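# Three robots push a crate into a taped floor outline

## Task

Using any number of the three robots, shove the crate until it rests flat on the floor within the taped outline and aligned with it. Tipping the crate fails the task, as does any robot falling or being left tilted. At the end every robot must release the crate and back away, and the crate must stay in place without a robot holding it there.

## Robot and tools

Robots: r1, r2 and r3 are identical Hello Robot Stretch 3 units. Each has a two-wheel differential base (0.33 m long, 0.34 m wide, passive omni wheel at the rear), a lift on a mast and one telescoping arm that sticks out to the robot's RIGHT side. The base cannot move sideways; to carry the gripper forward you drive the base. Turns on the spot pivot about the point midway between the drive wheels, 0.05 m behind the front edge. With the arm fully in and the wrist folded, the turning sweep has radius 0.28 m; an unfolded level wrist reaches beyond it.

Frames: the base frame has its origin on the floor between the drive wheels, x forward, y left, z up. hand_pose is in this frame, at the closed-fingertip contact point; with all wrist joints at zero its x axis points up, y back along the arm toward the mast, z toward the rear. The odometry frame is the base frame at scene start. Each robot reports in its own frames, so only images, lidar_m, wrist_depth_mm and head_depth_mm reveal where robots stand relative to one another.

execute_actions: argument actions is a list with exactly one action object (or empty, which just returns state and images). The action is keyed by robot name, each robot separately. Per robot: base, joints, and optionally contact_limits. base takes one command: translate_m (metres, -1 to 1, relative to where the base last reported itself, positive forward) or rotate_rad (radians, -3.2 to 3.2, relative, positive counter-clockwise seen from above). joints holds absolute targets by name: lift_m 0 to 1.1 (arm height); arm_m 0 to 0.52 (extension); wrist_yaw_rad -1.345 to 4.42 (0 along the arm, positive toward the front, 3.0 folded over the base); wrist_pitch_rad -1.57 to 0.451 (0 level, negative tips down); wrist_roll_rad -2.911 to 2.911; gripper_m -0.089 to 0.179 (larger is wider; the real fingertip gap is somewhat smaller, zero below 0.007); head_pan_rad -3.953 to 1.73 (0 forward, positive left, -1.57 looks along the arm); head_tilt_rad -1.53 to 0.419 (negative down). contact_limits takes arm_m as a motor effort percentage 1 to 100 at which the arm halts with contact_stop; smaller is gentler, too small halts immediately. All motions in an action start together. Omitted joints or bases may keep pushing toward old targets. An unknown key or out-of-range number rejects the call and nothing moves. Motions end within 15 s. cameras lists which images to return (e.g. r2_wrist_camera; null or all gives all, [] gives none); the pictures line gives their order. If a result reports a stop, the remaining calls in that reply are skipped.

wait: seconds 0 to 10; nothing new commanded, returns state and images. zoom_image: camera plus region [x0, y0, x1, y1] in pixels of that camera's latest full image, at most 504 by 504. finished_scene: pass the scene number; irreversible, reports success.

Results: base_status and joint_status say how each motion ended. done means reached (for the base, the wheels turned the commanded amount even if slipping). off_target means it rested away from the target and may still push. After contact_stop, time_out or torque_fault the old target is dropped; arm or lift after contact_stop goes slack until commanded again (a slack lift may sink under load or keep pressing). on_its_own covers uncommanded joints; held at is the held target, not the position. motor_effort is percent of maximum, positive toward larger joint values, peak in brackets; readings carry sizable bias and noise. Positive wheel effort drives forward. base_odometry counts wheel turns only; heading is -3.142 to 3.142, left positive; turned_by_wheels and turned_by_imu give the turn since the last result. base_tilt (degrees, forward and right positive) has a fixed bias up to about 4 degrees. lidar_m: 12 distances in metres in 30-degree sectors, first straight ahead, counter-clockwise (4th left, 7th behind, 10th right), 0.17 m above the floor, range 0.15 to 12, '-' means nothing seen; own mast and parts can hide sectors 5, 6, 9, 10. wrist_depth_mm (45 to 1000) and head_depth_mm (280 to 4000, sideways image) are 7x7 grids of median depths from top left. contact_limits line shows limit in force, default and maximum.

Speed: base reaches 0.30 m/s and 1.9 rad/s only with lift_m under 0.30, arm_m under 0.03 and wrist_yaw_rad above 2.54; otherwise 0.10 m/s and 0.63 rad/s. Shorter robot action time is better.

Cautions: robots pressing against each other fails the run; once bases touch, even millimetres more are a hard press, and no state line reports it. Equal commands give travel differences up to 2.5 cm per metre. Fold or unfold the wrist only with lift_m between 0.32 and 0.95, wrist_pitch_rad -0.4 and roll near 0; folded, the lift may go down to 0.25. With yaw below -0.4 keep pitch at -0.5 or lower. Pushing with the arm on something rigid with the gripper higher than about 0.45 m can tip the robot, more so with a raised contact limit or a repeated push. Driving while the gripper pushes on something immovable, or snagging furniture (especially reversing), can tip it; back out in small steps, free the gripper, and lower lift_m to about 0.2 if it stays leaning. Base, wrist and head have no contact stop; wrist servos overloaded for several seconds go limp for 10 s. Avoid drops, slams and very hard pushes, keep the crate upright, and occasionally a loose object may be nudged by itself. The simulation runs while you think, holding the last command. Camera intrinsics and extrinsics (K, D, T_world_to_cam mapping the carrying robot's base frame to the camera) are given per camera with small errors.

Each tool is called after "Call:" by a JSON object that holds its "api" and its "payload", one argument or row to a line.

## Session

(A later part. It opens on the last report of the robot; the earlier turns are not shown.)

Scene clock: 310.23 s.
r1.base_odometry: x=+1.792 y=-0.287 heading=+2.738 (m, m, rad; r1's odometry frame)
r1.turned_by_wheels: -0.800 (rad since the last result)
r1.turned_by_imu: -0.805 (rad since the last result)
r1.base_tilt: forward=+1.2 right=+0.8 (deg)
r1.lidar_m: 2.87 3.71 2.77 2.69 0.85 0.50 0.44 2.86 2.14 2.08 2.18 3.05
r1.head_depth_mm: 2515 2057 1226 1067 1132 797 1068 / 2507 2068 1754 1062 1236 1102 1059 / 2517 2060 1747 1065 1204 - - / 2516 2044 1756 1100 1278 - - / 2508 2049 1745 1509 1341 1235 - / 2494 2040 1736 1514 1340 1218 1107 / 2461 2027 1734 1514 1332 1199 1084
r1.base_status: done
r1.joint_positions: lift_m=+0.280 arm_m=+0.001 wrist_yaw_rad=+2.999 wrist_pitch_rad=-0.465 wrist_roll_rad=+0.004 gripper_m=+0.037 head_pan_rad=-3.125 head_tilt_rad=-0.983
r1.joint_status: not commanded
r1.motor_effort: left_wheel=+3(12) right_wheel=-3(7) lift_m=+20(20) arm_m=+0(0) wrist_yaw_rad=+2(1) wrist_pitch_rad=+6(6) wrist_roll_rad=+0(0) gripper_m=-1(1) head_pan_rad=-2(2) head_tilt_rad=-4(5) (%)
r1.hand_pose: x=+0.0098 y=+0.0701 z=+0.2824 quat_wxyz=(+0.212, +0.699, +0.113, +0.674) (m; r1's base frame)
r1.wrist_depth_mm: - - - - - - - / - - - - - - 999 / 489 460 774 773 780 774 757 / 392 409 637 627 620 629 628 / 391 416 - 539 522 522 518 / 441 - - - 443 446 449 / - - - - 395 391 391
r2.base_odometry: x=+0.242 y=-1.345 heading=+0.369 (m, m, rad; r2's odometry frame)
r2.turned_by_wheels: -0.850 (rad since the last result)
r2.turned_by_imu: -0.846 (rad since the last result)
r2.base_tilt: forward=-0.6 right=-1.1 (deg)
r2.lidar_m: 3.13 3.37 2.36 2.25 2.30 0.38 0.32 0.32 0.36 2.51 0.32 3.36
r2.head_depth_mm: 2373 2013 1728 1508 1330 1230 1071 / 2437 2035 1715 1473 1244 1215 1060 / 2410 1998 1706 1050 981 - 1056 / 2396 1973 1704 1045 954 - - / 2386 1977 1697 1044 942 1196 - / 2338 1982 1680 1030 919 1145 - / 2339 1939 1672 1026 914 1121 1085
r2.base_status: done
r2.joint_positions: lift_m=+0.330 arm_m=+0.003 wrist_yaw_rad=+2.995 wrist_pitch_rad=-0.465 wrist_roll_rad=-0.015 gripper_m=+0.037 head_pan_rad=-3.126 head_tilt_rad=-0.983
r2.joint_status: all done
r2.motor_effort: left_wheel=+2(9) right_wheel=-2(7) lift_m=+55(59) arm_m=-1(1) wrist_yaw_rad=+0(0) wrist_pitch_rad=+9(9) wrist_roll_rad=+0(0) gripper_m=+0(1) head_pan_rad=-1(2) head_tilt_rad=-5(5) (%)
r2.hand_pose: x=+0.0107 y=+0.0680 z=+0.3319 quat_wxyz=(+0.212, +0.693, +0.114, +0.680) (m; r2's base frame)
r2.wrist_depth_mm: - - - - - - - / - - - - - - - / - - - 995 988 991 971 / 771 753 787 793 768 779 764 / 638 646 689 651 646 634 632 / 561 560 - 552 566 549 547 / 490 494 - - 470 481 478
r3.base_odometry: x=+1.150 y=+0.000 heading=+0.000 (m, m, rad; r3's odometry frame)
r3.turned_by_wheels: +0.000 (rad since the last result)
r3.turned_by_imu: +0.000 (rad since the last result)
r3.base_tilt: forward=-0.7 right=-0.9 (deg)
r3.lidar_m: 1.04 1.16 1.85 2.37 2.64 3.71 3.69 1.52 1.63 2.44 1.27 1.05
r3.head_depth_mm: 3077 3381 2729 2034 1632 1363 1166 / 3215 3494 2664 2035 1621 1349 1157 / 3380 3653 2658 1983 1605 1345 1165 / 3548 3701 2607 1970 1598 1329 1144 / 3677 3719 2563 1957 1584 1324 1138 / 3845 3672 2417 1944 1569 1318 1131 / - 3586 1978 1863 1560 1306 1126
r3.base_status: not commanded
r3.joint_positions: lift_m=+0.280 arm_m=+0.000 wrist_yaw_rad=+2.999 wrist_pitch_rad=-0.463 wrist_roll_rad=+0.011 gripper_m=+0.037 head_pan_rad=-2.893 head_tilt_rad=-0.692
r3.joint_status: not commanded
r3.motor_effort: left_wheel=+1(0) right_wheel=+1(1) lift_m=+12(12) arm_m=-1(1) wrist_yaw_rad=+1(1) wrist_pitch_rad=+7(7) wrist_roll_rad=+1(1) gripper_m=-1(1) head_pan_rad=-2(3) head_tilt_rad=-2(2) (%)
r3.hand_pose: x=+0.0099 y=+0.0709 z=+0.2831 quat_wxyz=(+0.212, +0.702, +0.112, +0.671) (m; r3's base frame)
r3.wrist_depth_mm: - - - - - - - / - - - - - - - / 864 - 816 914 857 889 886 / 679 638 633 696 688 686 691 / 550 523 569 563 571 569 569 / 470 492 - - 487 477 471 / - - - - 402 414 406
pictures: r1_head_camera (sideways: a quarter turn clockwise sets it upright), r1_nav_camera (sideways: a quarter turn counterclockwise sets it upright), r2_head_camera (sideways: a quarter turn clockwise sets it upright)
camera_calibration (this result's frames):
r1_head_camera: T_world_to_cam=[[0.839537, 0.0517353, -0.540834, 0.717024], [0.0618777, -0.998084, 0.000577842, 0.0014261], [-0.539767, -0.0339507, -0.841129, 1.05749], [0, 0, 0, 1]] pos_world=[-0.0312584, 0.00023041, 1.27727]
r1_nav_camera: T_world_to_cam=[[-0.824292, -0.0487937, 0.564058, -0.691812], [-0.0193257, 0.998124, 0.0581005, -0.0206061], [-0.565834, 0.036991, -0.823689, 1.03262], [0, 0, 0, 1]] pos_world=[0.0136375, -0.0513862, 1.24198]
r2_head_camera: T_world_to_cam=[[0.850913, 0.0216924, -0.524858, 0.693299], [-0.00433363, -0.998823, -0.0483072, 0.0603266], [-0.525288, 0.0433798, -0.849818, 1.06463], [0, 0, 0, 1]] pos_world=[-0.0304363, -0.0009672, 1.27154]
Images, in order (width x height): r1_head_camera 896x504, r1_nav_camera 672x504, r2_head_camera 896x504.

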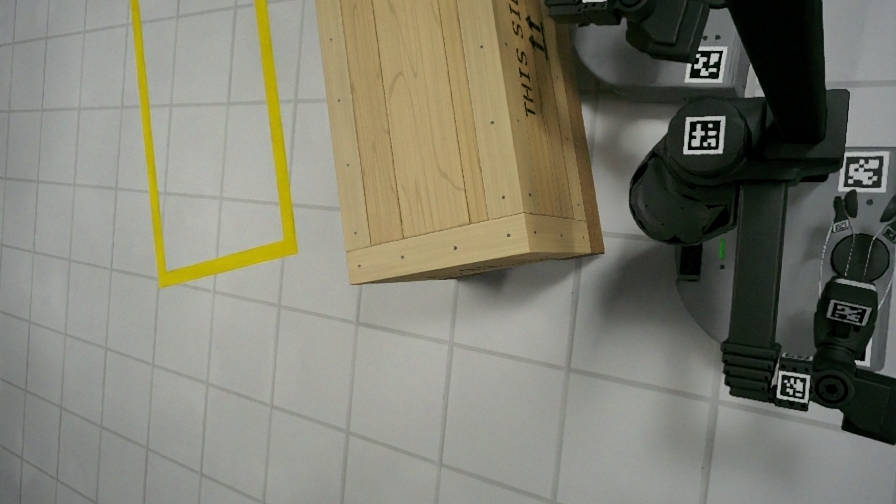

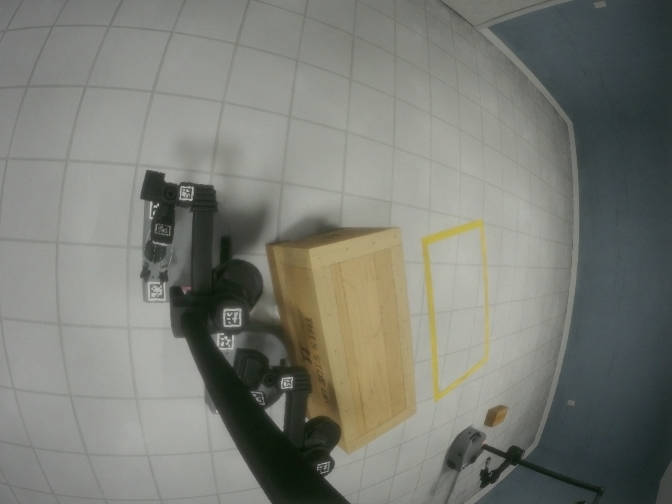

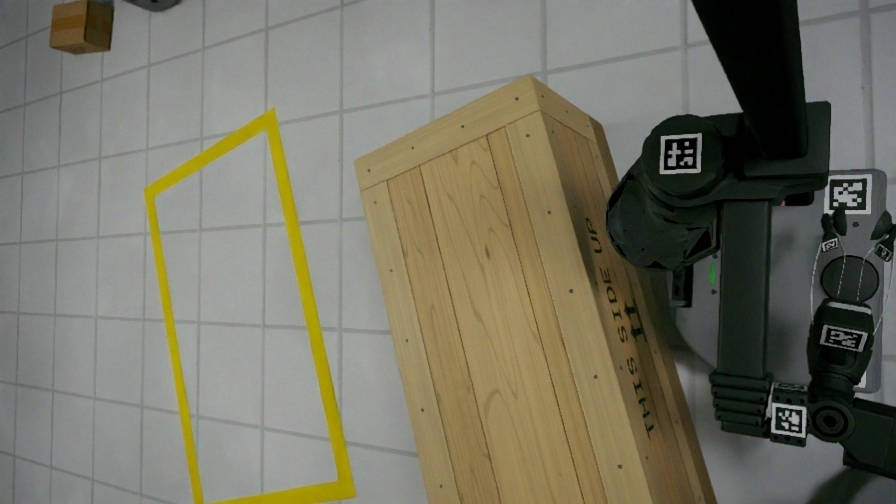

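Call:
{"api": "execute_actions", "payload": {
  "actions": [
    {"r1":{"base":{"translate_m":0.5}},"r2":{"base":{"translate_m":0.2},"joints":{"lift_m":0.28}}}
  ],
  "cameras": ["r2_nav_camera"]
}}

Call:
{"api": "execute_actions", "payload": {
  "actions": [
    {"r1":{"base":{"rotate_rad":-0.10}},"r2":{"base":{"rotate_rad":-0.8}}}
  ],
  "cameras": []
}}

Call:
{"api": "execute_actions", "payload": {
  "actions": [
    {"r2":{"base":{"translate_m":-0.2}}}
  ],
  "cameras": []
}}

Call:
{"api": "execute_actions", "payload": {
  "actions": [
    {"r2":{"base":{"rotate_rad":0.8},"joints":{"lift_m":0.33}}}
  ],
  "cameras": ["r1_head_camera","r2_head_camera","r1_nav_camera"]
}}

Scene clock: 395.20 s.
r1.base_odometry: x=+1.333 y=-0.091 heading=+2.738 (m, m, rad; r1's odometry frame)
r1.turned_by_wheels: +0.000 (rad since the last result)
r1.turned_by_imu: +0.001 (rad since the last result)
r1.base_tilt: forward=+1.1 right=+0.8 (deg)
r1.lidar_m: 2.36 3.70 2.74 2.67 0.80 0.64 0.94 2.87 2.16 2.10 2.20 3.08
r1.head_depth_mm: 2503 1442 1397 973 1236 1222 1069 / 2520 1438 1355 1519 1298 1227 1057 / 2507 1440 1321 1509 1335 - - / 2500 1996 1614 1513 1340 - - / 2510 2055 1743 1516 1342 1236 - / 2486 2048 1736 1516 1338 1219 1106 / 2496 2042 1734 1503 1335 1196 1085
r1.base_status: done
r1.joint_positions: lift_m=+0.280 arm_m=+0.001 wrist_yaw_rad=+2.999 wrist_pitch_rad=-0.465 wrist_roll_rad=+0.004 gripper_m=+0.037 head_pan_rad=-3.125 head_tilt_rad=-0.983
r1.joint_status: not commanded
r1.motor_effort: left_wheel=+3(14) right_wheel=-2(7) lift_m=+20(21) arm_m=+0(0) wrist_yaw_rad=+2(1) wrist_pitch_rad=+6(6) wrist_roll_rad=+0(0) gripper_m=-1(1) head_pan_rad=-2(2) head_tilt_rad=-4(4) (%)
r1.hand_pose: x=+0.0098 y=+0.0701 z=+0.2824 quat_wxyz=(+0.212, +0.699, +0.113, +0.674) (m; r1's base frame)
r1.wrist_depth_mm: - - - - - - - / - - - - - - - / 804 787 786 782 780 786 760 / 620 636 631 636 625 624 616 / 540 538 - 552 524 523 522 / 467 - - - 437 451 448 / - - - - 396 392 395
r2.base_odometry: x=+0.428 y=-1.273 heading=+0.369 (m, m, rad; r2's odometry frame)
r2.turned_by_wheels: +0.000 (rad since the last result)
r2.turned_by_imu: -0.001 (rad since the last result)
r2.base_tilt: forward=-0.7 right=-1.1 (deg)
r2.lidar_m: 2.93 3.37 2.38 2.26 2.32 0.61 0.51 0.51 0.57 2.50 2.55 0.52
r2.head_depth_mm: 2358 2055 1730 1516 1339 1234 1072 / 2428 2047 1720 1259 1324 1207 1064 / 2408 1994 1195 1106 1318 - 1050 / 2405 1982 1191 1075 1296 - - / 2379 1984 1192 1057 1261 1211 - / 2391 1969 1683 1031 1223 1190 - / 2330 1938 1668 1026 1131 1170 1078
r2.base_status: done
r2.joint_positions: lift_m=+0.280 arm_m=+0.003 wrist_yaw_rad=+2.995 wrist_pitch_rad=-0.465 wrist_roll_rad=-0.015 gripper_m=+0.037 head_pan_rad=-3.126 head_tilt_rad=-0.983
r2.joint_status: all done
r2.motor_effort: left_wheel=+2(8) right_wheel=-3(5) lift_m=+28(52) arm_m=-1(1) wrist_yaw_rad=+0(0) wrist_pitch_rad=+9(9) wrist_roll_rad=+0(0) gripper_m=+0(0) head_pan_rad=-1(1) head_tilt_rad=-4(5) (%)
r2.hand_pose: x=+0.0107 y=+0.0680 z=+0.2828 quat_wxyz=(+0.212, +0.693, +0.114, +0.680) (m; r2's base frame)
r2.wrist_depth_mm: - - - - - - - / - - - - - - - / 888 - 910 866 858 888 873 / 715 677 682 688 689 693 691 / 577 585 601 568 581 570 576 / 495 496 - 523 511 476 490 / 450 - - - 419 418 433
r3.base_odometry: x=+1.150 y=+0.000 heading=+0.000 (m, m, rad; r3's odometry frame)
r3.turned_by_wheels: +0.000 (rad since the last result)
r3.turned_by_imu: -0.001 (rad since the last result)
r3.base_tilt: forward=-0.6 right=-0.9 (deg)
r3.lidar_m: 1.04 1.16 1.86 2.37 2.64 3.71 3.67 1.52 1.64 2.44 1.27 1.05
r3.head_depth_mm: 3079 3384 2704 2044 1637 1365 1163 / 3155 3505 2664 2025 1629 1356 1158 / 3362 3608 2664 2011 1605 1349 1161 / 3541 3781 2608 1977 1591 1331 1139 / 3657 3746 2581 1959 1590 1327 1138 / 3886 3671 2446 1939 1570 1322 1131 / - 3610 1991 1859 1553 1306 1122
r3.base_status: not commanded
r3.joint_positions: lift_m=+0.280 arm_m=+0.000 wrist_yaw_rad=+2.999 wrist_pitch_rad=-0.463 wrist_roll_rad=+0.011 gripper_m=+0.037 head_pan_rad=-2.893 head_tilt_rad=-0.692
r3.joint_status: not commanded
r3.motor_effort: left_wheel=-1(0) right_wheel=+1(1) lift_m=+13(13) arm_m=-1(1) wrist_yaw_rad=+2(2) wrist_pitch_rad=+7(6) wrist_roll_rad=+1(1) gripper_m=+0(0) head_pan_rad=-1(1) head_tilt_rad=-2(2) (%)
r3.hand_pose: x=+0.0099 y=+0.0709 z=+0.2831 quat_wxyz=(+0.212, +0.702, +0.112, +0.671) (m; r3's base frame)
r3.wrist_depth_mm: - - - - - - - / - - - - - - - / 847 - 822 859 897 881 898 / 670 633 641 679 695 695 707 / 546 523 570 572 552 570 566 / 466 482 - - 492 480 468 / - - - - 398 412 416
pictures: r2_nav_camera (sideways: a quarter turn counterclockwise sets it upright)
camera_calibration (this result's frames):
r2_nav_camera: T_world_to_cam=[[-0.831149, -0.0573403, 0.553085, -0.673648], [-0.0627662, 0.997986, 0.00914288, 0.0469453], [-0.552496, -0.027116, -0.833074, 1.04443], [0, 0, 0, 1]] pos_world=[0.0200858, -0.0571574, 1.24224]
Images, in order (width x height): r2_nav_camera 672x504.

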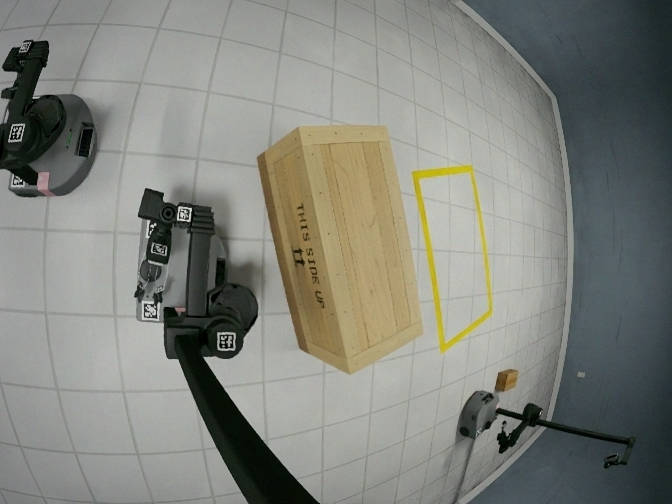

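Scene clock: 397.00 s.
r1.base_odometry: x=+1.333 y=-0.091 heading=+2.638 (m, m, rad; r1's odometry frame)
r1.turned_by_wheels: -0.100 (rad since the last result)
r1.turned_by_imu: -0.101 (rad since the last result)
r1.base_tilt: forward=+1.1 right=+1.0 (deg)
r1.lidar_m: 2.36 3.79 2.83 2.67 0.71 0.64 0.94 3.20 2.23 2.10 2.14 2.79
r1.head_depth_mm: 2508 1442 1427 1081 1216 1217 1067 / 2496 1442 1436 1459 1318 1227 1058 / 2495 1444 1367 1511 1331 - - / 2504 1435 1323 1515 1342 - - / 2485 2037 1704 1514 1335 1232 - / 2501 2032 1736 1503 1342 1214 1113 / 2484 2049 1733 1510 1336 1199 1083
r1.base_status: done
r1.joint_positions: lift_m=+0.280 arm_m=+0.001 wrist_yaw_rad=+2.999 wrist_pitch_rad=-0.465 wrist_roll_rad=+0.004 gripper_m=+0.037 head_pan_rad=-3.125 head_tilt_rad=-0.983
r1.joint_status: not commanded
r1.motor_effort: left_wheel=+3(11) right_wheel=-3(8) lift_m=+20(21) arm_m=+1(0) wrist_yaw_rad=+2(1) wrist_pitch_rad=+6(6) wrist_roll_rad=+0(0) gripper_m=+0(0) head_pan_rad=-2(2) head_tilt_rad=-4(5) (%)
r1.hand_pose: x=+0.0098 y=+0.0701 z=+0.2824 quat_wxyz=(+0.212, +0.699, +0.113, +0.674) (m; r1's base frame)
r1.wrist_depth_mm: - - - - - - - / - - - - - - 977 / 811 776 805 787 771 785 783 / 611 640 634 639 628 617 633 / 538 531 - 543 519 525 516 / 462 - - - 437 453 449 / - - - - 399 396 395
r2.base_odometry: x=+0.428 y=-1.273 heading=-0.431 (m, m, rad; r2's odometry frame)
r2.turned_by_wheels: -0.800 (rad since the last result)
r2.turned_by_imu: -0.795 (rad since the last result)
r2.base_tilt: forward=-0.8 right=-1.2 (deg)
r2.lidar_m: 0.64 0.53 4.19 2.72 2.27 2.25 2.52 0.54 0.51 0.52 2.50 2.50
r2.head_depth_mm: 2164 2035 1737 1507 1340 1230 1077 / 2296 2039 1708 1496 1328 1213 1067 / 2402 2006 1717 1483 1323 - 1053 / 2400 1997 1708 1489 1319 - - / 2373 1982 1690 1482 1313 1211 - / 2378 1968 1682 1221 1286 1194 - / 2116 1950 1675 1046 1121 1168 1079
r2.base_status: done
r2.joint_positions: lift_m=+0.280 arm_m=+0.003 wrist_yaw_rad=+2.995 wrist_pitch_rad=-0.465 wrist_roll_rad=-0.015 gripper_m=+0.037 head_pan_rad=-3.126 head_tilt_rad=-0.983
r2.joint_status: not commanded
r2.motor_effort: left_wheel=+2(8) right_wheel=-3(8) lift_m=+28(28) arm_m=-1(1) wrist_yaw_rad=+1(0) wrist_pitch_rad=+9(9) wrist_roll_rad=-1(1) gripper_m=+0(0) head_pan_rad=-1(1) head_tilt_rad=-5(5) (%)
r2.hand_pose: x=+0.0107 y=+0.0680 z=+0.2828 quat_wxyz=(+0.212, +0.693, +0.114, +0.680) (m; r2's base frame)
r2.wrist_depth_mm: - - - - - - - / - - - - - - - / 900 - 872 883 868 874 882 / 690 658 712 698 686 689 671 / 593 571 595 574 576 578 571 / 498 495 - 521 499 493 494 / 447 - - - 419 426 426
r3.base_odometry: x=+1.150 y=+0.000 heading=+0.000 (m, m, rad; r3's odometry frame)
r3.turned_by_wheels: +0.000 (rad since the last result)
r3.turned_by_imu: +0.000 (rad since the last result)
r3.base_tilt: forward=-0.7 right=-0.8 (deg)
r3.lidar_m: 1.04 1.16 1.85 2.37 2.63 3.71 3.67 1.52 1.64 2.44 1.27 1.05
r3.head_depth_mm: 3069 3382 2715 2039 1637 1358 1168 / 3193 3482 2667 2014 1627 1350 1162 / 3331 3650 2654 1996 1604 1341 1162 / 3509 3767 2597 1972 1597 1334 1141 / 3691 3804 2570 1959 1588 1324 1139 / 3827 3668 2418 1946 1571 1317 1134 / - 3656 1965 1861 1563 1308 1126
r3.base_status: not commanded
r3.joint_positions: lift_m=+0.280 arm_m=+0.000 wrist_yaw_rad=+2.999 wrist_pitch_rad=-0.463 wrist_roll_rad=+0.011 gripper_m=+0.037 head_pan_rad=-2.893 head_tilt_rad=-0.692
r3.joint_status: not commanded
r3.motor_effort: left_wheel=+0(0) right_wheel=+1(1) lift_m=+12(12) arm_m=-1(1) wrist_yaw_rad=+1(1) wrist_pitch_rad=+7(7) wrist_roll_rad=+1(1) gripper_m=+0(0) head_pan_rad=-1(1) head_tilt_rad=-2(2) (%)
r3.hand_pose: x=+0.0099 y=+0.0709 z=+0.2831 quat_wxyz=(+0.212, +0.702, +0.112, +0.671) (m; r3's base frame)
r3.wrist_depth_mm: - - - - - - - / - - - - - - - / 877 - 829 896 877 909 895 / 678 632 625 668 686 686 700 / 557 523 581 576 554 564 578 / 475 479 - - 486 479 478 / - - - - 404 416 411
pictures: none
No camera images: the call's "cameras" was empty. Leave "cameras" out to get every camera's image.

Scene clock: 399.53 s.
r1.base_odometry: x=+1.333 y=-0.091 heading=+2.638 (m, m, rad; r1's odometry frame)
r1.turned_by_wheels: +0.000 (rad since the last result)
r1.turned_by_imu: +0.000 (rad since the last result)
r1.base_tilt: forward=+1.3 right=+0.9 (deg)
r1.lidar_m: 2.36 3.78 2.83 2.68 0.91 0.83 0.94 3.18 2.22 2.10 2.14 2.79
r1.head_depth_mm: 2517 1445 1452 1372 1342 1218 1067 / 2492 1447 1432 1518 1341 1230 1058 / 2504 1440 1371 1517 1341 - - / 2500 1439 1322 1505 1341 - - / 2489 2054 1703 1517 1342 1232 - / 2497 2044 1746 1517 1333 1214 1107 / 2481 2035 1744 1520 1333 1201 1086
r1.base_status: not commanded
r1.joint_positions: lift_m=+0.280 arm_m=+0.001 wrist_yaw_rad=+2.999 wrist_pitch_rad=-0.465 wrist_roll_rad=+0.004 gripper_m=+0.037 head_pan_rad=-3.125 head_tilt_rad=-0.983
r1.joint_status: not commanded
r1.motor_effort: left_wheel=+3(2) right_wheel=-2(3) lift_m=+20(21) arm_m=+0(0) wrist_yaw_rad=+1(1) wrist_pitch_rad=+6(6) wrist_roll_rad=+0(0) gripper_m=-1(0) head_pan_rad=-2(2) head_tilt_rad=-4(4) (%)
r1.hand_pose: x=+0.0098 y=+0.0701 z=+0.2824 quat_wxyz=(+0.212, +0.699, +0.113, +0.674) (m; r1's base frame)
r1.wrist_depth_mm: - - - - - - - / - - - - - - - / 820 790 790 791 783 767 763 / 651 641 632 633 623 628 617 / 536 542 - 554 525 523 525 / 461 - - - 442 452 448 / - - - - 397 394 394
r2.base_odometry: x=+0.247 y=-1.190 heading=-0.431 (m, m, rad; r2's odometry frame)
r2.turned_by_wheels: +0.000 (rad since the last result)
r2.turned_by_imu: -0.001 (rad since the last result)
r2.base_tilt: forward=-0.7 right=-1.2 (deg)
r2.lidar_m: 0.72 0.72 4.32 2.54 2.11 2.11 2.36 0.45 0.42 0.43 0.56 2.64
r2.head_depth_mm: 2013 2023 1719 1508 1335 1231 1071 / 2177 2023 1730 1498 1330 1211 1066 / 2272 1995 1720 1489 1333 - 1052 / 2397 1999 1707 1486 1320 - - / 2384 1966 1680 1476 1311 1218 - / 2366 1962 1678 1471 1241 1189 - / 2087 1957 1674 1460 958 1120 1075
r2.base_status: done
r2.joint_positions: lift_m=+0.280 arm_m=+0.003 wrist_yaw_rad=+2.995 wrist_pitch_rad=-0.465 wrist_roll_rad=-0.015 gripper_m=+0.037 head_pan_rad=-3.126 head_tilt_rad=-0.983
r2.joint_status: not commanded
r2.motor_effort: left_wheel=+2(7) right_wheel=-3(9) lift_m=+28(28) arm_m=-1(1) wrist_yaw_rad=+0(0) wrist_pitch_rad=+9(9) wrist_roll_rad=+0(0) gripper_m=+0(0) head_pan_rad=+0(1) head_tilt_rad=-4(4) (%)
r2.hand_pose: x=+0.0107 y=+0.0680 z=+0.2828 quat_wxyz=(+0.212, +0.693, +0.114, +0.680) (m; r2's base frame)
r2.wrist_depth_mm: - - - - - - - / - - - - - - - / 878 - 889 871 882 881 883 / 706 691 700 706 712 688 703 / 579 588 602 579 571 578 573 / 486 495 - 509 499 485 489 / 439 - - - 417 424 433
r3.base_odometry: x=+1.150 y=+0.000 heading=+0.000 (m, m, rad; r3's odometry frame)
r3.turned_by_wheels: +0.000 (rad since the last result)
r3.turned_by_imu: +0.000 (rad since the last result)
r3.base_tilt: forward=-0.6 right=-0.8 (deg)
r3.lidar_m: 1.04 1.16 1.85 2.37 2.64 3.71 3.68 1.52 1.64 2.44 1.27 1.05
r3.head_depth_mm: 3080 3385 2726 2044 1634 1365 1164 / 3202 3561 2708 2016 1625 1355 1163 / 3350 3623 2650 2001 1604 1348 1166 / 3501 3729 2620 1982 1598 1326 1145 / 3681 3765 2591 1967 1583 1324 1140 / 3887 3694 2444 1950 1573 1313 1138 / - 3626 1976 1864 1560 1310 1127
r3.base_status: not commanded
r3.joint_positions: lift_m=+0.280 arm_m=+0.000 wrist_yaw_rad=+2.999 wrist_pitch_rad=-0.463 wrist_roll_rad=+0.011 gripper_m=+0.037 head_pan_rad=-2.893 head_tilt_rad=-0.692
r3.joint_status: not commanded
r3.motor_effort: left_wheel=+0(1) right_wheel=+1(1) lift_m=+12(12) arm_m=-1(1) wrist_yaw_rad=+1(1) wrist_pitch_rad=+7(7) wrist_roll_rad=+1(1) gripper_m=+0(0) head_pan_rad=-2(2) head_tilt_rad=-2(2) (%)
r3.hand_pose: x=+0.0099 y=+0.0709 z=+0.2831 quat_wxyz=(+0.212, +0.702, +0.112, +0.671) (m; r3's base frame)
r3.wrist_depth_mm: - - - - - - - / - - - - - - - / 850 - 842 872 883 906 905 / 694 647 629 680 689 680 690 / 558 524 577 572 574 563 564 / 465 493 - - 491 471 477 / - - - - 400 415 411
pictures: none
No camera images: the call's "cameras" was empty. Leave "cameras" out to get every camera's image.

Scene clock: 401.47 s.
r1.base_odometry: x=+1.333 y=-0.091 heading=+2.638 (m, m, rad; r1's odometry frame)
r1.turned_by_wheels: +0.000 (rad since the last result)
r1.turned_by_imu: +0.000 (rad since the last result)
r1.base_tilt: forward=+1.2 right=+0.8 (deg)
r1.lidar_m: 2.37 3.79 2.83 2.67 2.73 0.84 0.94 3.20 2.23 2.10 2.15 2.80
r1.head_depth_mm: 2513 1444 1423 1315 1345 1220 1066 / 2511 1442 1444 1515 1337 1233 1061 / 2509 1443 1370 1521 1340 - - / 2516 1438 1316 1502 1341 - - / 2496 2045 1702 1511 1340 1234 - / 2473 2051 1743 1513 1336 1219 1107 / 2485 2050 1740 1500 1334 1197 1087
r1.base_status: not commanded
r1.joint_positions: lift_m=+0.280 arm_m=+0.001 wrist_yaw_rad=+2.999 wrist_pitch_rad=-0.465 wrist_roll_rad=+0.004 gripper_m=+0.037 head_pan_rad=-3.125 head_tilt_rad=-0.983
r1.joint_status: not commanded
r1.motor_effort: left_wheel=+3(3) right_wheel=-2(3) lift_m=+20(20) arm_m=+0(0) wrist_yaw_rad=+2(2) wrist_pitch_rad=+6(6) wrist_roll_rad=+0(0) gripper_m=+0(0) head_pan_rad=-2(3) head_tilt_rad=-4(4) (%)
r1.hand_pose: x=+0.0098 y=+0.0701 z=+0.2824 quat_wxyz=(+0.212, +0.699, +0.113, +0.674) (m; r1's base frame)
r1.wrist_depth_mm: - - - - - - - / - - - - - - 994 / 809 795 789 781 785 777 765 / 642 641 634 625 630 621 616 / 539 532 - 546 531 519 518 / 459 - - - 441 448 444 / - - - - 397 395 392
r2.base_odometry: x=+0.247 y=-1.190 heading=+0.369 (m, m, rad; r2's odometry frame)
r2.turned_by_wheels: +0.800 (rad since the last result)
r2.turned_by_imu: +0.795 (rad since the last result)
r2.base_tilt: forward=-0.7 right=-1.1 (deg)
r2.lidar_m: 3.09 3.15 2.22 2.10 2.17 0.51 0.42 0.42 0.47 2.65 2.71 0.72
r2.head_depth_mm: 2386 1989 1742 1516 1339 1232 1069 / 2442 2038 1723 1503 1331 1212 1064 / 2403 2012 1705 1432 1300 - 1055 / 2398 1976 1693 1046 1184 - - / 2398 1985 1691 1040 1110 1212 - / 2362 1963 1674 1028 1006 1193 - / 2348 1964 1673 1026 959 1172 1072
r2.base_status: done
r2.joint_positions: lift_m=+0.330 arm_m=+0.003 wrist_yaw_rad=+2.995 wrist_pitch_rad=-0.465 wrist_roll_rad=-0.015 gripper_m=+0.037 head_pan_rad=-3.126 head_tilt_rad=-0.983
r2.joint_status: all done
r2.motor_effort: left_wheel=-2(8) right_wheel=+2(9) lift_m=+56(58) arm_m=-1(1) wrist_yaw_rad=+0(1) wrist_pitch_rad=+9(9) wrist_roll_rad=+0(0) gripper_m=+0(1) head_pan_rad=-1(1) head_tilt_rad=-5(5) (%)
r2.hand_pose: x=+0.0107 y=+0.0679 z=+0.3319 quat_wxyz=(+0.212, +0.693, +0.114, +0.680) (m; r2's base frame)
r2.wrist_depth_mm: - - - - - - - / - - - - - - - / - - - 973 999 958 967 / 798 747 784 796 782 794 790 / 646 657 682 661 647 638 632 / 564 552 - 549 572 543 544 / 483 500 - - 462 478 479
r3.base_odometry: x=+1.150 y=+0.000 heading=+0.000 (m, m, rad; r3's odometry frame)
r3.turned_by_wheels: +0.000 (rad since the last result)
r3.turned_by_imu: +0.000 (rad since the last result)
r3.base_tilt: forward=-0.6 right=-0.9 (deg)
r3.lidar_m: 1.04 1.16 1.85 2.37 2.63 3.72 3.68 1.53 1.63 2.44 1.27 1.05
r3.head_depth_mm: 3085 3370 2694 2048 1638 1369 1167 / 3195 3477 2695 2014 1626 1357 1158 / 3353 3649 2654 2000 1602 1344 1163 / 3551 3853 2621 1974 1595 1331 1148 / 3703 3746 2576 1951 1579 1322 1142 / 3915 3738 2426 1946 1566 1316 1131 / - 3617 1967 1860 1550 1309 1124
r3.base_status: not commanded
r3.joint_positions: lift_m=+0.280 arm_m=+0.000 wrist_yaw_rad=+2.999 wrist_pitch_rad=-0.463 wrist_roll_rad=+0.011 gripper_m=+0.037 head_pan_rad=-2.893 head_tilt_rad=-0.692
r3.joint_status: not commanded
r3.motor_effort: left_wheel=-1(0) right_wheel=+1(1) lift_m=+12(12) arm_m=-1(1) wrist_yaw_rad=+1(0) wrist_pitch_rad=+6(6) wrist_roll_rad=+1(1) gripper_m=+0(0) head_pan_rad=-2(2) head_tilt_rad=-2(2) (%)
r3.hand_pose: x=+0.0099 y=+0.0709 z=+0.2831 quat_wxyz=(+0.212, +0.702, +0.112, +0.671) (m; r3's base frame)
r3.wrist_depth_mm: - - - - - - - / - - - - - - - / 848 - 803 871 898 887 905 / 685 639 623 674 694 683 707 / 549 528 583 566 565 565 565 / 470 484 - - 489 477 475 / - - - - 403 414 412
pictures: r1_head_camera (sideways: a quarter turn clockwise sets it upright), r1_nav_camera (sideways: a quarter turn counterclockwise sets it upright), r2_head_camera (sideways: a quarter turn clockwise sets it upright)
camera_calibration (this result's frames):
r1_head_camera: T_world_to_cam=[[0.839537, 0.0517355, -0.540834, 0.717024], [0.061878, -0.998084, 0.000577831, 0.00142612], [-0.539768, -0.0339508, -0.841129, 1.05749], [0, 0, 0, 1]] pos_world=[-0.0312584, 0.000230401, 1.27727]
r1_nav_camera: T_world_to_cam=[[-0.824292, -0.0487939, 0.564058, -0.691812], [-0.019326, 0.998124, 0.0581005, -0.0206061], [-0.565835, 0.0369909, -0.823689, 1.03262], [0, 0, 0, 1]] pos_world=[0.0136375, -0.0513862, 1.24198]
r2_head_camera: T_world_to_cam=[[0.850913, 0.0216924, -0.524858, 0.693299], [-0.00433363, -0.998823, -0.0483072, 0.0603266], [-0.525289, 0.0433798, -0.849818, 1.06463], [0, 0, 0, 1]] pos_world=[-0.0304363, -0.0009672, 1.27154]
Images, in order (width x height): r1_head_camera 896x504, r1_nav_camera 672x504, r2_head_camera 896x504.

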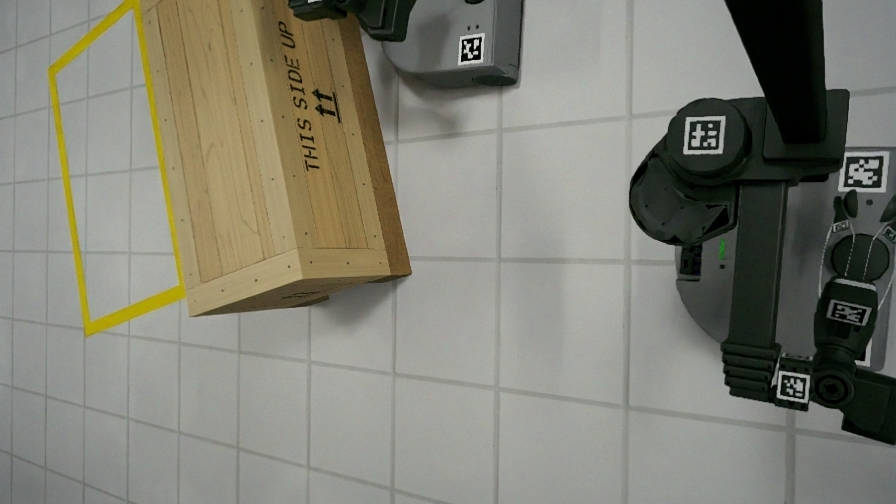

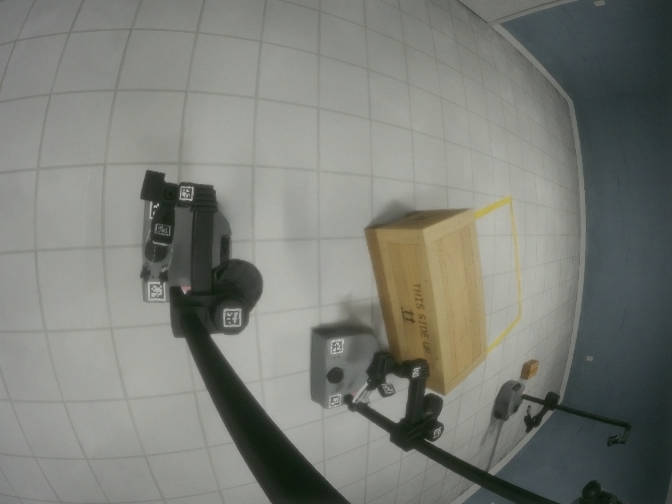

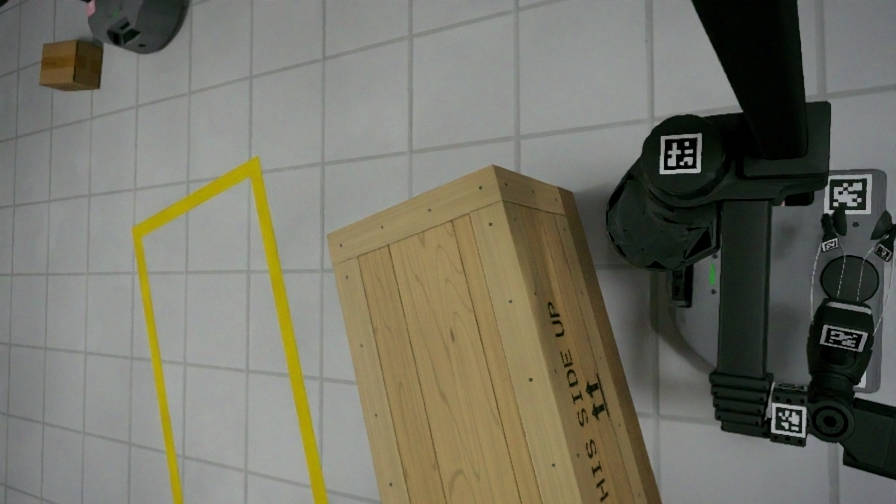

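Call:
{"api": "execute_actions", "payload": {
  "actions": [
    {"r1":{"base":{"translate_m":-0.5}}}
  ],
  "cameras": []
}}

Call:
{"api": "execute_actions", "payload": {
  "actions": [
    {"r1":{"base":{"translate_m":-0.05},"joints":{"lift_m":0.33}},"r2":{"base":{"translate_m":-0.11}}}
  ],
  "cameras": ["r1_head_camera","r2_head_camera"]
}}

Scene clock: 427.70 s.
r1.base_odometry: x=+1.771 y=-0.332 heading=+2.638 (m, m, rad; r1's odometry frame)
r1.turned_by_wheels: +0.000 (rad since the last result)
r1.turned_by_imu: -0.003 (rad since the last result)
r1.base_tilt: forward=+1.1 right=+1.0 (deg)
r1.lidar_m: 2.86 4.04 2.80 2.64 2.70 0.55 0.45 0.45 2.26 2.13 2.18 2.83
r1.head_depth_mm: 2529 2054 1226 1110 1325 1083 1067 / 2532 2054 1226 1092 1298 1231 1061 / 2497 2047 1219 1063 1287 - - / 2503 2066 1734 1059 1232 - - / 2487 2052 1736 1124 1319 1235 - / 2479 2047 1746 1510 1337 1216 1111 / 2501 2052 1734 1511 1329 1198 1084
r1.base_status: done
r1.joint_positions: lift_m=+0.280 arm_m=+0.001 wrist_yaw_rad=+2.999 wrist_pitch_rad=-0.465 wrist_roll_rad=+0.004 gripper_m=+0.037 head_pan_rad=-3.125 head_tilt_rad=-0.983
r1.joint_status: not commanded
r1.motor_effort: left_wheel=+3(10) right_wheel=-2(9) lift_m=+21(20) arm_m=+0(0) wrist_yaw_rad=+3(2) wrist_pitch_rad=+6(6) wrist_roll_rad=+0(0) gripper_m=+0(0) head_pan_rad=-2(2) head_tilt_rad=-4(4) (%)
r1.hand_pose: x=+0.0098 y=+0.0701 z=+0.2824 quat_wxyz=(+0.212, +0.699, +0.113, +0.674) (m; r1's base frame)
r1.wrist_depth_mm: - - - - - - - / - - - - - - 982 / 488 471 795 795 782 762 758 / 424 441 634 632 625 621 623 / 473 508 - 542 520 520 518 / 461 - - - 438 450 446 / - - - - 397 398 394
r2.base_odometry: x=+0.247 y=-1.190 heading=+0.369 (m, m, rad; r2's odometry frame)
r2.turned_by_wheels: +0.000 (rad since the last result)
r2.turned_by_imu: -0.002 (rad since the last result)
r2.base_tilt: forward=-0.7 right=-1.1 (deg)
r2.lidar_m: 3.07 3.16 2.22 2.10 2.16 0.51 0.42 0.42 0.47 2.65 0.38 3.55
r2.head_depth_mm: 2411 1993 1733 1508 1338 1233 1073 / 2417 2028 1716 1507 1334 1217 1070 / 2404 2005 1705 1434 1297 - 1050 / 2380 1980 1700 1042 1177 - - / 2373 1976 1685 1040 1108 1208 - / 2367 1954 1686 1031 1008 1202 - / 2324 1956 1675 1027 960 1166 1081
r2.base_status: not commanded
r2.joint_positions: lift_m=+0.330 arm_m=+0.003 wrist_yaw_rad=+2.995 wrist_pitch_rad=-0.465 wrist_roll_rad=-0.015 gripper_m=+0.037 head_pan_rad=-3.126 head_tilt_rad=-0.983
r2.joint_status: not commanded
r2.motor_effort: left_wheel=-2(1) right_wheel=+2(1) lift_m=+55(55) arm_m=-1(1) wrist_yaw_rad=+0(1) wrist_pitch_rad=+9(8) wrist_roll_rad=-1(0) gripper_m=+0(0) head_pan_rad=-1(1) head_tilt_rad=-4(5) (%)
r2.hand_pose: x=+0.0107 y=+0.0679 z=+0.3319 quat_wxyz=(+0.212, +0.693, +0.114, +0.680) (m; r2's base frame)
r2.wrist_depth_mm: - - - - - - - / - - - - - - - / - - - 996 966 972 977 / 779 752 795 783 778 761 749 / 656 645 673 646 632 648 628 / 549 554 - 551 560 548 537 / 488 491 - - 473 476 478
r3.base_odometry: x=+1.150 y=+0.000 heading=+0.000 (m, m, rad; r3's odometry frame)
r3.turned_by_wheels: +0.000 (rad since the last result)
r3.turned_by_imu: -0.001 (rad since the last result)
r3.base_tilt: forward=-0.6 right=-0.8 (deg)
r3.lidar_m: 1.04 1.16 1.86 2.37 2.63 3.72 3.69 1.52 1.63 2.44 1.27 1.05
r3.head_depth_mm: 3073 3401 2733 2053 1626 1366 1166 / 3182 3536 2674 2020 1614 1356 1159 / 3340 3601 2660 1999 1613 1345 1167 / 3439 3720 2592 1978 1601 1337 1147 / 3660 3798 2569 1965 1577 1328 1135 / 3831 3696 2433 1945 1562 1313 1133 / - 3617 1990 1865 1550 1307 1126
r3.base_status: not commanded
r3.joint_positions: lift_m=+0.280 arm_m=+0.000 wrist_yaw_rad=+2.999 wrist_pitch_rad=-0.463 wrist_roll_rad=+0.011 gripper_m=+0.037 head_pan_rad=-2.893 head_tilt_rad=-0.692
r3.joint_status: not commanded
r3.motor_effort: left_wheel=-1(0) right_wheel=+1(1) lift_m=+12(12) arm_m=-1(1) wrist_yaw_rad=+1(1) wrist_pitch_rad=+6(7) wrist_roll_rad=+1(1) gripper_m=+0(1) head_pan_rad=-2(2) head_tilt_rad=-2(2) (%)
r3.hand_pose: x=+0.0099 y=+0.0709 z=+0.2831 quat_wxyz=(+0.212, +0.702, +0.112, +0.671) (m; r3's base frame)
r3.wrist_depth_mm: - - - - - - - / - - - - - - - / 863 - 823 884 885 908 892 / 666 645 617 683 685 685 681 / 548 532 587 561 550 571 569 / 472 484 - - 495 481 476 / - - - - 401 416 417
pictures: none
No camera images: the call's "cameras" was empty. Leave "cameras" out to get every camera's image.

Scene clock: 430.03 s.
r1.base_odometry: x=+1.814 y=-0.356 heading=+2.638 (m, m, rad; r1's odometry frame)
r1.turned_by_wheels: +0.000 (rad since the last result)
r1.turned_by_imu: +0.000 (rad since the last result)
r1.base_tilt: forward=+1.2 right=+0.8 (deg)
r1.lidar_m: 2.91 4.03 2.79 2.64 0.94 0.49 0.40 0.40 2.27 2.14 2.18 2.83
r1.head_depth_mm: 2508 2072 1228 1070 1173 1073 1066 / 2501 2059 1746 1064 1280 1241 1055 / 2505 2057 1748 1065 1155 - - / 2494 2057 1732 1067 1081 - - / 2506 2048 1742 1104 1297 1231 - / 2503 2048 1739 1514 1342 1217 - / 2491 2057 1738 1510 1335 1199 1085
r1.base_status: done
r1.joint_positions: lift_m=+0.330 arm_m=+0.001 wrist_yaw_rad=+2.999 wrist_pitch_rad=-0.465 wrist_roll_rad=+0.004 gripper_m=+0.037 head_pan_rad=-3.125 head_tilt_rad=-0.983
r1.joint_status: all done
r1.motor_effort: left_wheel=+3(10) right_wheel=-3(9) lift_m=+25(24) arm_m=+0(1) wrist_yaw_rad=+2(1) wrist_pitch_rad=+6(6) wrist_roll_rad=+0(0) gripper_m=-1(0) head_pan_rad=-2(3) head_tilt_rad=-4(4) (%)
r1.hand_pose: x=+0.0098 y=+0.0701 z=+0.3322 quat_wxyz=(+0.212, +0.699, +0.113, +0.674) (m; r1's base frame)
r1.wrist_depth_mm: - - - - - - - / - - - - - - - / 589 551 881 909 851 872 839 / 475 476 713 713 697 695 695 / 469 509 - 589 588 586 590 / 508 518 - - 492 513 505 / 457 - - - 445 447 437
r2.base_odometry: x=+0.144 y=-1.230 heading=+0.369 (m, m, rad; r2's odometry frame)
r2.turned_by_wheels: +0.000 (rad since the last result)
r2.turned_by_imu: -0.001 (rad since the last result)
r2.base_tilt: forward=-0.7 right=-1.2 (deg)
r2.lidar_m: 3.19 3.14 2.21 2.10 2.15 0.38 0.32 0.32 0.35 0.57 0.40 3.57
r2.head_depth_mm: 2468 1961 1738 1509 1339 1234 1070 / 2442 2026 1726 1501 1329 1212 1066 / 2425 2005 1713 1494 1087 - 1054 / 2403 1993 1703 1048 956 - - / 2373 1984 1693 1040 944 1193 - / 2349 1942 1680 1033 917 1130 - / 2358 1954 1671 1027 916 1122 1073
r2.base_status: done
r2.joint_positions: lift_m=+0.330 arm_m=+0.003 wrist_yaw_rad=+2.995 wrist_pitch_rad=-0.465 wrist_roll_rad=-0.015 gripper_m=+0.037 head_pan_rad=-3.126 head_tilt_rad=-0.983
r2.joint_status: not commanded
r2.motor_effort: left_wheel=-1(5) right_wheel=+2(3) lift_m=+55(55) arm_m=-1(1) wrist_yaw_rad=+0(0) wrist_pitch_rad=+9(9) wrist_roll_rad=-1(0) gripper_m=-1(0) head_pan_rad=-1(1) head_tilt_rad=-4(5) (%)
r2.hand_pose: x=+0.0107 y=+0.0679 z=+0.3319 quat_wxyz=(+0.212, +0.693, +0.114, +0.680) (m; r2's base frame)
r2.wrist_depth_mm: - - - - - - - / - - - - - - - / - - - 991 991 - 987 / 795 758 784 772 764 757 779 / 643 661 683 648 643 640 647 / 572 569 - 556 570 547 536 / 489 499 - - 471 472 470
r3.base_odometry: x=+1.150 y=+0.000 heading=+0.000 (m, m, rad; r3's odometry frame)
r3.turned_by_wheels: +0.000 (rad since the last result)
r3.turned_by_imu: +0.000 (rad since the last result)
r3.base_tilt: forward=-0.6 right=-0.8 (deg)
r3.lidar_m: 1.04 1.16 1.85 2.38 2.63 3.72 3.67 1.52 1.63 2.44 1.27 1.05
r3.head_depth_mm: 3091 3401 2707 2042 1641 1365 1165 / 3187 3490 2681 2014 1618 1355 1161 / 3349 3631 2638 2001 1602 1342 1166 / 3515 3700 2607 1973 1596 1342 1148 / 3721 3782 2572 1968 1587 1328 1140 / 3896 3714 2413 1938 1564 1321 1134 / - 3582 1971 1860 1557 1302 1131
r3.base_status: not commanded
r3.joint_positions: lift_m=+0.280 arm_m=+0.000 wrist_yaw_rad=+2.999 wrist_pitch_rad=-0.463 wrist_roll_rad=+0.011 gripper_m=+0.037 head_pan_rad=-2.893 head_tilt_rad=-0.692
r3.joint_status: not commanded
r3.motor_effort: left_wheel=+0(1) right_wheel=+1(1) lift_m=+12(12) arm_m=-1(1) wrist_yaw_rad=+1(0) wrist_pitch_rad=+7(7) wrist_roll_rad=+1(1) gripper_m=-1(0) head_pan_rad=-2(1) head_tilt_rad=-2(2) (%)
r3.hand_pose: x=+0.0099 y=+0.0709 z=+0.2831 quat_wxyz=(+0.212, +0.702, +0.112, +0.671) (m; r3's base frame)
r3.wrist_depth_mm: - - - - - - - / - - - - - - - / 863 - 827 872 891 888 890 / 683 654 619 685 687 694 693 / 557 518 597 577 567 563 570 / 464 484 - - 497 482 477 / - - - - 399 415 414
pictures: r1_head_camera (sideways: a quarter turn clockwise sets it upright), r2_head_camera (sideways: a quarter turn clockwise sets it upright)
camera_calibration (this result's frames):
r1_head_camera: T_world_to_cam=[[0.839537, 0.0517353, -0.540834, 0.717024], [0.0618777, -0.998084, 0.000577837, 0.00142611], [-0.539768, -0.0339507, -0.841129, 1.05749], [0, 0, 0, 1]] pos_world=[-0.0312584, 0.00023041, 1.27727]
r2_head_camera: T_world_to_cam=[[0.850913, 0.0216928, -0.524858, 0.693298], [-0.00433314, -0.998823, -0.0483072, 0.0603266], [-0.525288, 0.0433795, -0.849818, 1.06463], [0, 0, 0, 1]] pos_world=[-0.0304363, -0.000967217, 1.27154]
Images, in order (width x height): r1_head_camera 896x504, r2_head_camera 896x504.

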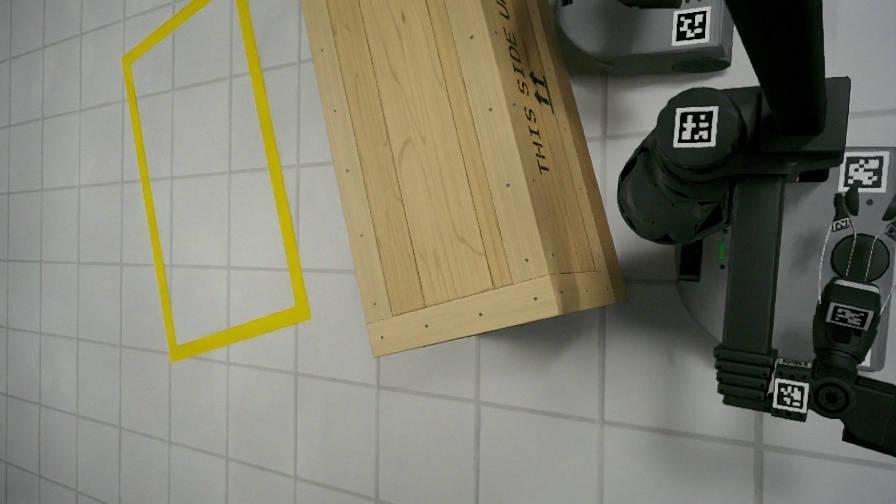

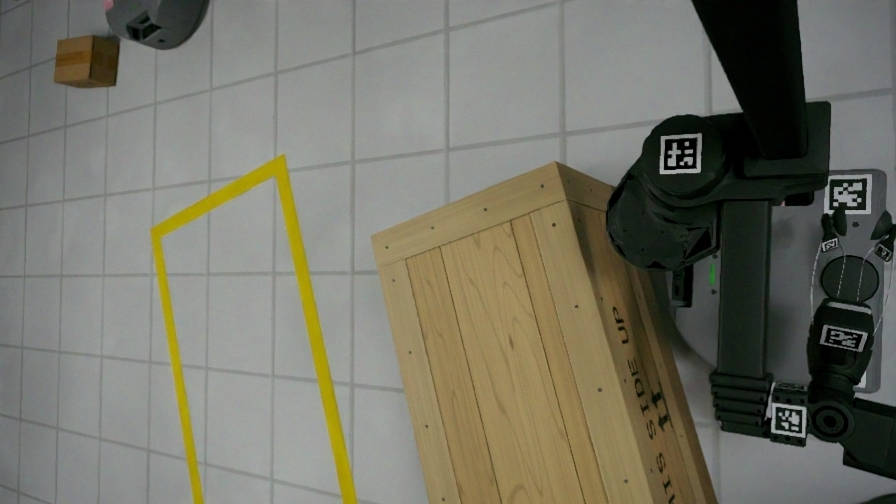

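Call:
{"api": "execute_actions", "payload": {
  "actions": [
    {"r1":{"base":{"translate_m":-0.38}},"r2":{"base":{"translate_m":-0.20}}}
  ],
  "cameras": ["r1_head_camera","r2_head_camera","r1_nav_camera"]
}}

Scene clock: 439.80 s.
r1.base_odometry: x=+2.147 y=-0.539 heading=+2.638 (m, m, rad; r1's odometry frame)
r1.turned_by_wheels: -0.001 (rad since the last result)
r1.turned_by_imu: +0.229 (rad since the last result)
r1.base_tilt: forward=+1.3 right=+0.9 (deg)
r1.lidar_m: 3.08 3.19 2.58 0.49 0.45 0.30 0.28 0.28 2.22 2.20 2.42 3.16
r1.head_depth_mm: 2516 2072 1739 1066 945 1100 1047 / 2508 2062 1752 1068 939 1148 1059 / 2505 2046 1745 1062 941 - - / 2485 2052 1749 1063 939 - - / 2490 2053 1734 1477 968 1215 - / 2487 2041 1746 1514 1336 1220 - / 2478 2049 1740 1508 1339 1198 1085
r1.base_status: translate_m off_target (by the wheels' count: -0.3795 of -0.3800)
r1.joint_positions: lift_m=+0.330 arm_m=+0.001 wrist_yaw_rad=+3.001 wrist_pitch_rad=-0.465 wrist_roll_rad=+0.004 gripper_m=+0.037 head_pan_rad=-3.126 head_tilt_rad=-0.983
r1.joint_status: not commanded
r1.on_its_own: left_wheel is at rest, and its effort (-94) is outside its rest range (-18 to +18); right_wheel is at rest, and its effort (-59) is outside its rest range (-18 to +18)
r1.motor_effort: left_wheel=-94(100) right_wheel=-59(73) lift_m=+23(24) arm_m=+1(0) wrist_yaw_rad=-2(2) wrist_pitch_rad=+7(6) wrist_roll_rad=+0(0) gripper_m=+0(1) head_pan_rad=-2(2) head_tilt_rad=-4(4) (%)
r1.hand_pose: x=+0.0094 y=+0.0700 z=+0.3321 quat_wxyz=(+0.212, +0.699, +0.114, +0.674) (m; r1's base frame)
r1.wrist_depth_mm: 511 - - - - - - / 506 - - - - - - / 479 638 574 882 865 847 849 / 450 491 507 708 706 701 708 / 423 563 - 599 592 586 578 / 403 523 - - 495 498 504 / 373 - - - 449 444 441
r2.base_odometry: x=-0.042 y=-1.301 heading=+0.369 (m, m, rad; r2's odometry frame)
r2.turned_by_wheels: +0.000 (rad since the last result)
r2.turned_by_imu: +0.153 (rad since the last result)
r2.base_tilt: forward=-0.7 right=-1.1 (deg)
r2.lidar_m: 4.53 2.66 2.09 2.06 2.22 0.31 0.27 0.28 0.34 0.36 2.88 3.27
r2.head_depth_mm: 2482 2025 1727 1522 1332 1240 1070 / 2466 2028 1711 1499 1329 1213 1063 / 2421 2009 1719 1468 961 - 1052 / 2402 1996 1696 1040 934 - - / 2401 1974 1698 1039 921 1024 - / 2355 1973 1679 1031 915 1054 - / 2340 1947 1670 1022 916 1114 1048
r2.base_status: translate_m off_target (by the wheels' count: -0.1997 of -0.2000)
r2.joint_positions: lift_m=+0.330 arm_m=+0.003 wrist_yaw_rad=+2.995 wrist_pitch_rad=-0.466 wrist_roll_rad=-0.015 gripper_m=+0.037 head_pan_rad=-3.126 head_tilt_rad=-0.984
r2.joint_status: not commanded
r2.on_its_own: left_wheel is at rest, and its effort (-39) is outside its rest range (-18 to +18); right_wheel is at rest, and its effort (-36) is outside its rest range (-18 to +18)
r2.motor_effort: left_wheel=-39(82) right_wheel=-36(73) lift_m=+52(55) arm_m=-1(1) wrist_yaw_rad=+1(2) wrist_pitch_rad=+10(10) wrist_roll_rad=+0(0) gripper_m=+0(1) head_pan_rad=-1(1) head_tilt_rad=-5(5) (%)
r2.hand_pose: x=+0.0107 y=+0.0678 z=+0.3318 quat_wxyz=(+0.213, +0.693, +0.114, +0.680) (m; r2's base frame)
r2.wrist_depth_mm: - - - - - - - / - - - - - - - / - - 990 979 996 957 983 / 762 769 777 757 776 771 767 / 650 648 662 646 634 649 656 / 556 556 - 541 552 549 541 / 479 496 - - 457 476 481
r3.base_odometry: x=+1.150 y=+0.000 heading=+0.000 (m, m, rad; r3's odometry frame)
r3.turned_by_wheels: +0.000 (rad since the last result)
r3.turned_by_imu: -0.001 (rad since the last result)
r3.base_tilt: forward=-0.7 right=-0.8 (deg)
r3.lidar_m: 1.04 1.16 1.85 2.37 2.64 3.71 3.67 1.51 1.64 2.45 1.27 1.05
r3.head_depth_mm: 3067 3381 2730 2043 1627 1360 1162 / 3195 3511 2654 2026 1615 1347 1156 / 3338 3662 2661 1989 1604 1343 1166 / 3499 3734 2604 1972 1596 1334 1149 / 3655 3784 2572 1960 1588 1325 1134 / 3861 3619 2340 1952 1564 1316 1135 / - 3636 1939 1855 1555 1309 1124
r3.base_status: not commanded
r3.joint_positions: lift_m=+0.280 arm_m=+0.000 wrist_yaw_rad=+2.999 wrist_pitch_rad=-0.463 wrist_roll_rad=+0.011 gripper_m=+0.037 head_pan_rad=-2.893 head_tilt_rad=-0.692
r3.joint_status: not commanded
r3.motor_effort: left_wheel=-1(0) right_wheel=+1(1) lift_m=+13(12) arm_m=-1(1) wrist_yaw_rad=+0(1) wrist_pitch_rad=+7(7) wrist_roll_rad=+1(1) gripper_m=+0(0) head_pan_rad=-3(3) head_tilt_rad=-2(2) (%)
r3.hand_pose: x=+0.0099 y=+0.0709 z=+0.2831 quat_wxyz=(+0.212, +0.702, +0.112, +0.671) (m; r3's base frame)
r3.wrist_depth_mm: - - - - - - - / - - - - - - - / 844 - 847 864 878 901 896 / 664 659 617 680 696 706 696 / 555 521 574 571 561 563 559 / 464 488 - - 493 472 485 / - - - - 402 418 412
pictures: r1_head_camera (sideways: a quarter turn clockwise sets it upright), r1_nav_camera (sideways: a quarter turn counterclockwise sets it upright), r2_head_camera (sideways: a quarter turn clockwise sets it upright)
camera_calibration (this result's frames):
r1_head_camera: T_world_to_cam=[[0.839865, 0.0510105, -0.540393, 0.716447], [0.0610105, -0.998137, 0.000601559, 0.00140052], [-0.539355, -0.0334749, -0.841413, 1.05785], [0, 0, 0, 1]] pos_world=[-0.0312453, 0.000263062, 1.27725]
r1_nav_camera: T_world_to_cam=[[-0.82463, -0.0480824, 0.563625, -0.691246], [-0.0184893, 0.99814, 0.0580991, -0.0206093], [-0.56537, 0.0374893, -0.823985, 1.033], [0, 0, 0, 1]] pos_world=[0.0136243, -0.0513923, 1.24198]
r2_head_camera: T_world_to_cam=[[0.851242, 0.0210792, -0.52435, 0.692635], [-0.00503016, -0.998819, -0.0483193, 0.0603465], [-0.524749, 0.0437689, -0.850131, 1.06504], [0, 0, 0, 1]] pos_world=[-0.0304188, -0.000940392, 1.27152]
Images, in order (width x height): r1_head_camera 896x504, r1_nav_camera 672x504, r2_head_camera 896x504.

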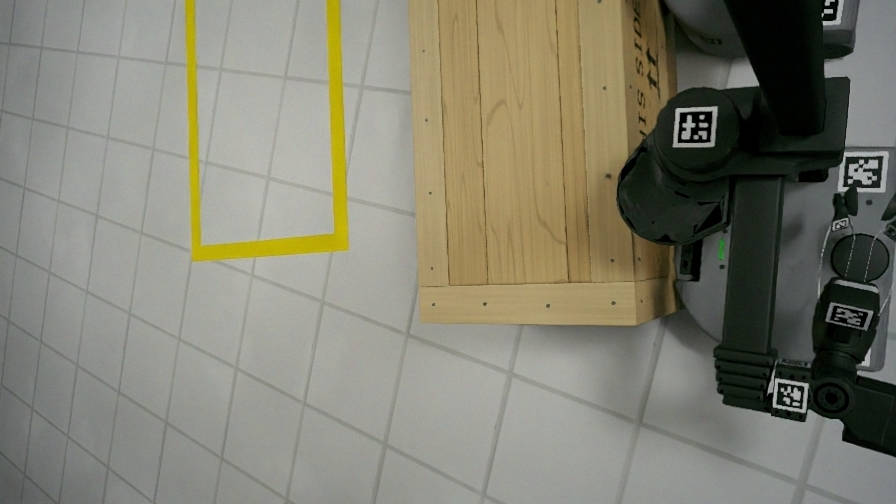

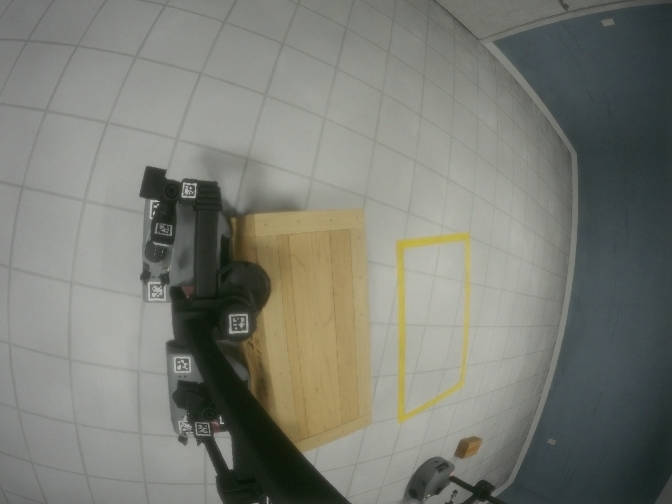

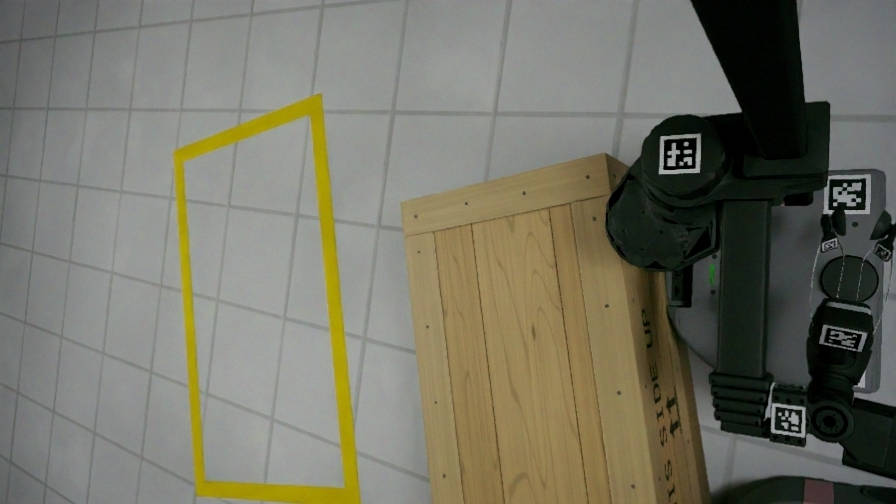

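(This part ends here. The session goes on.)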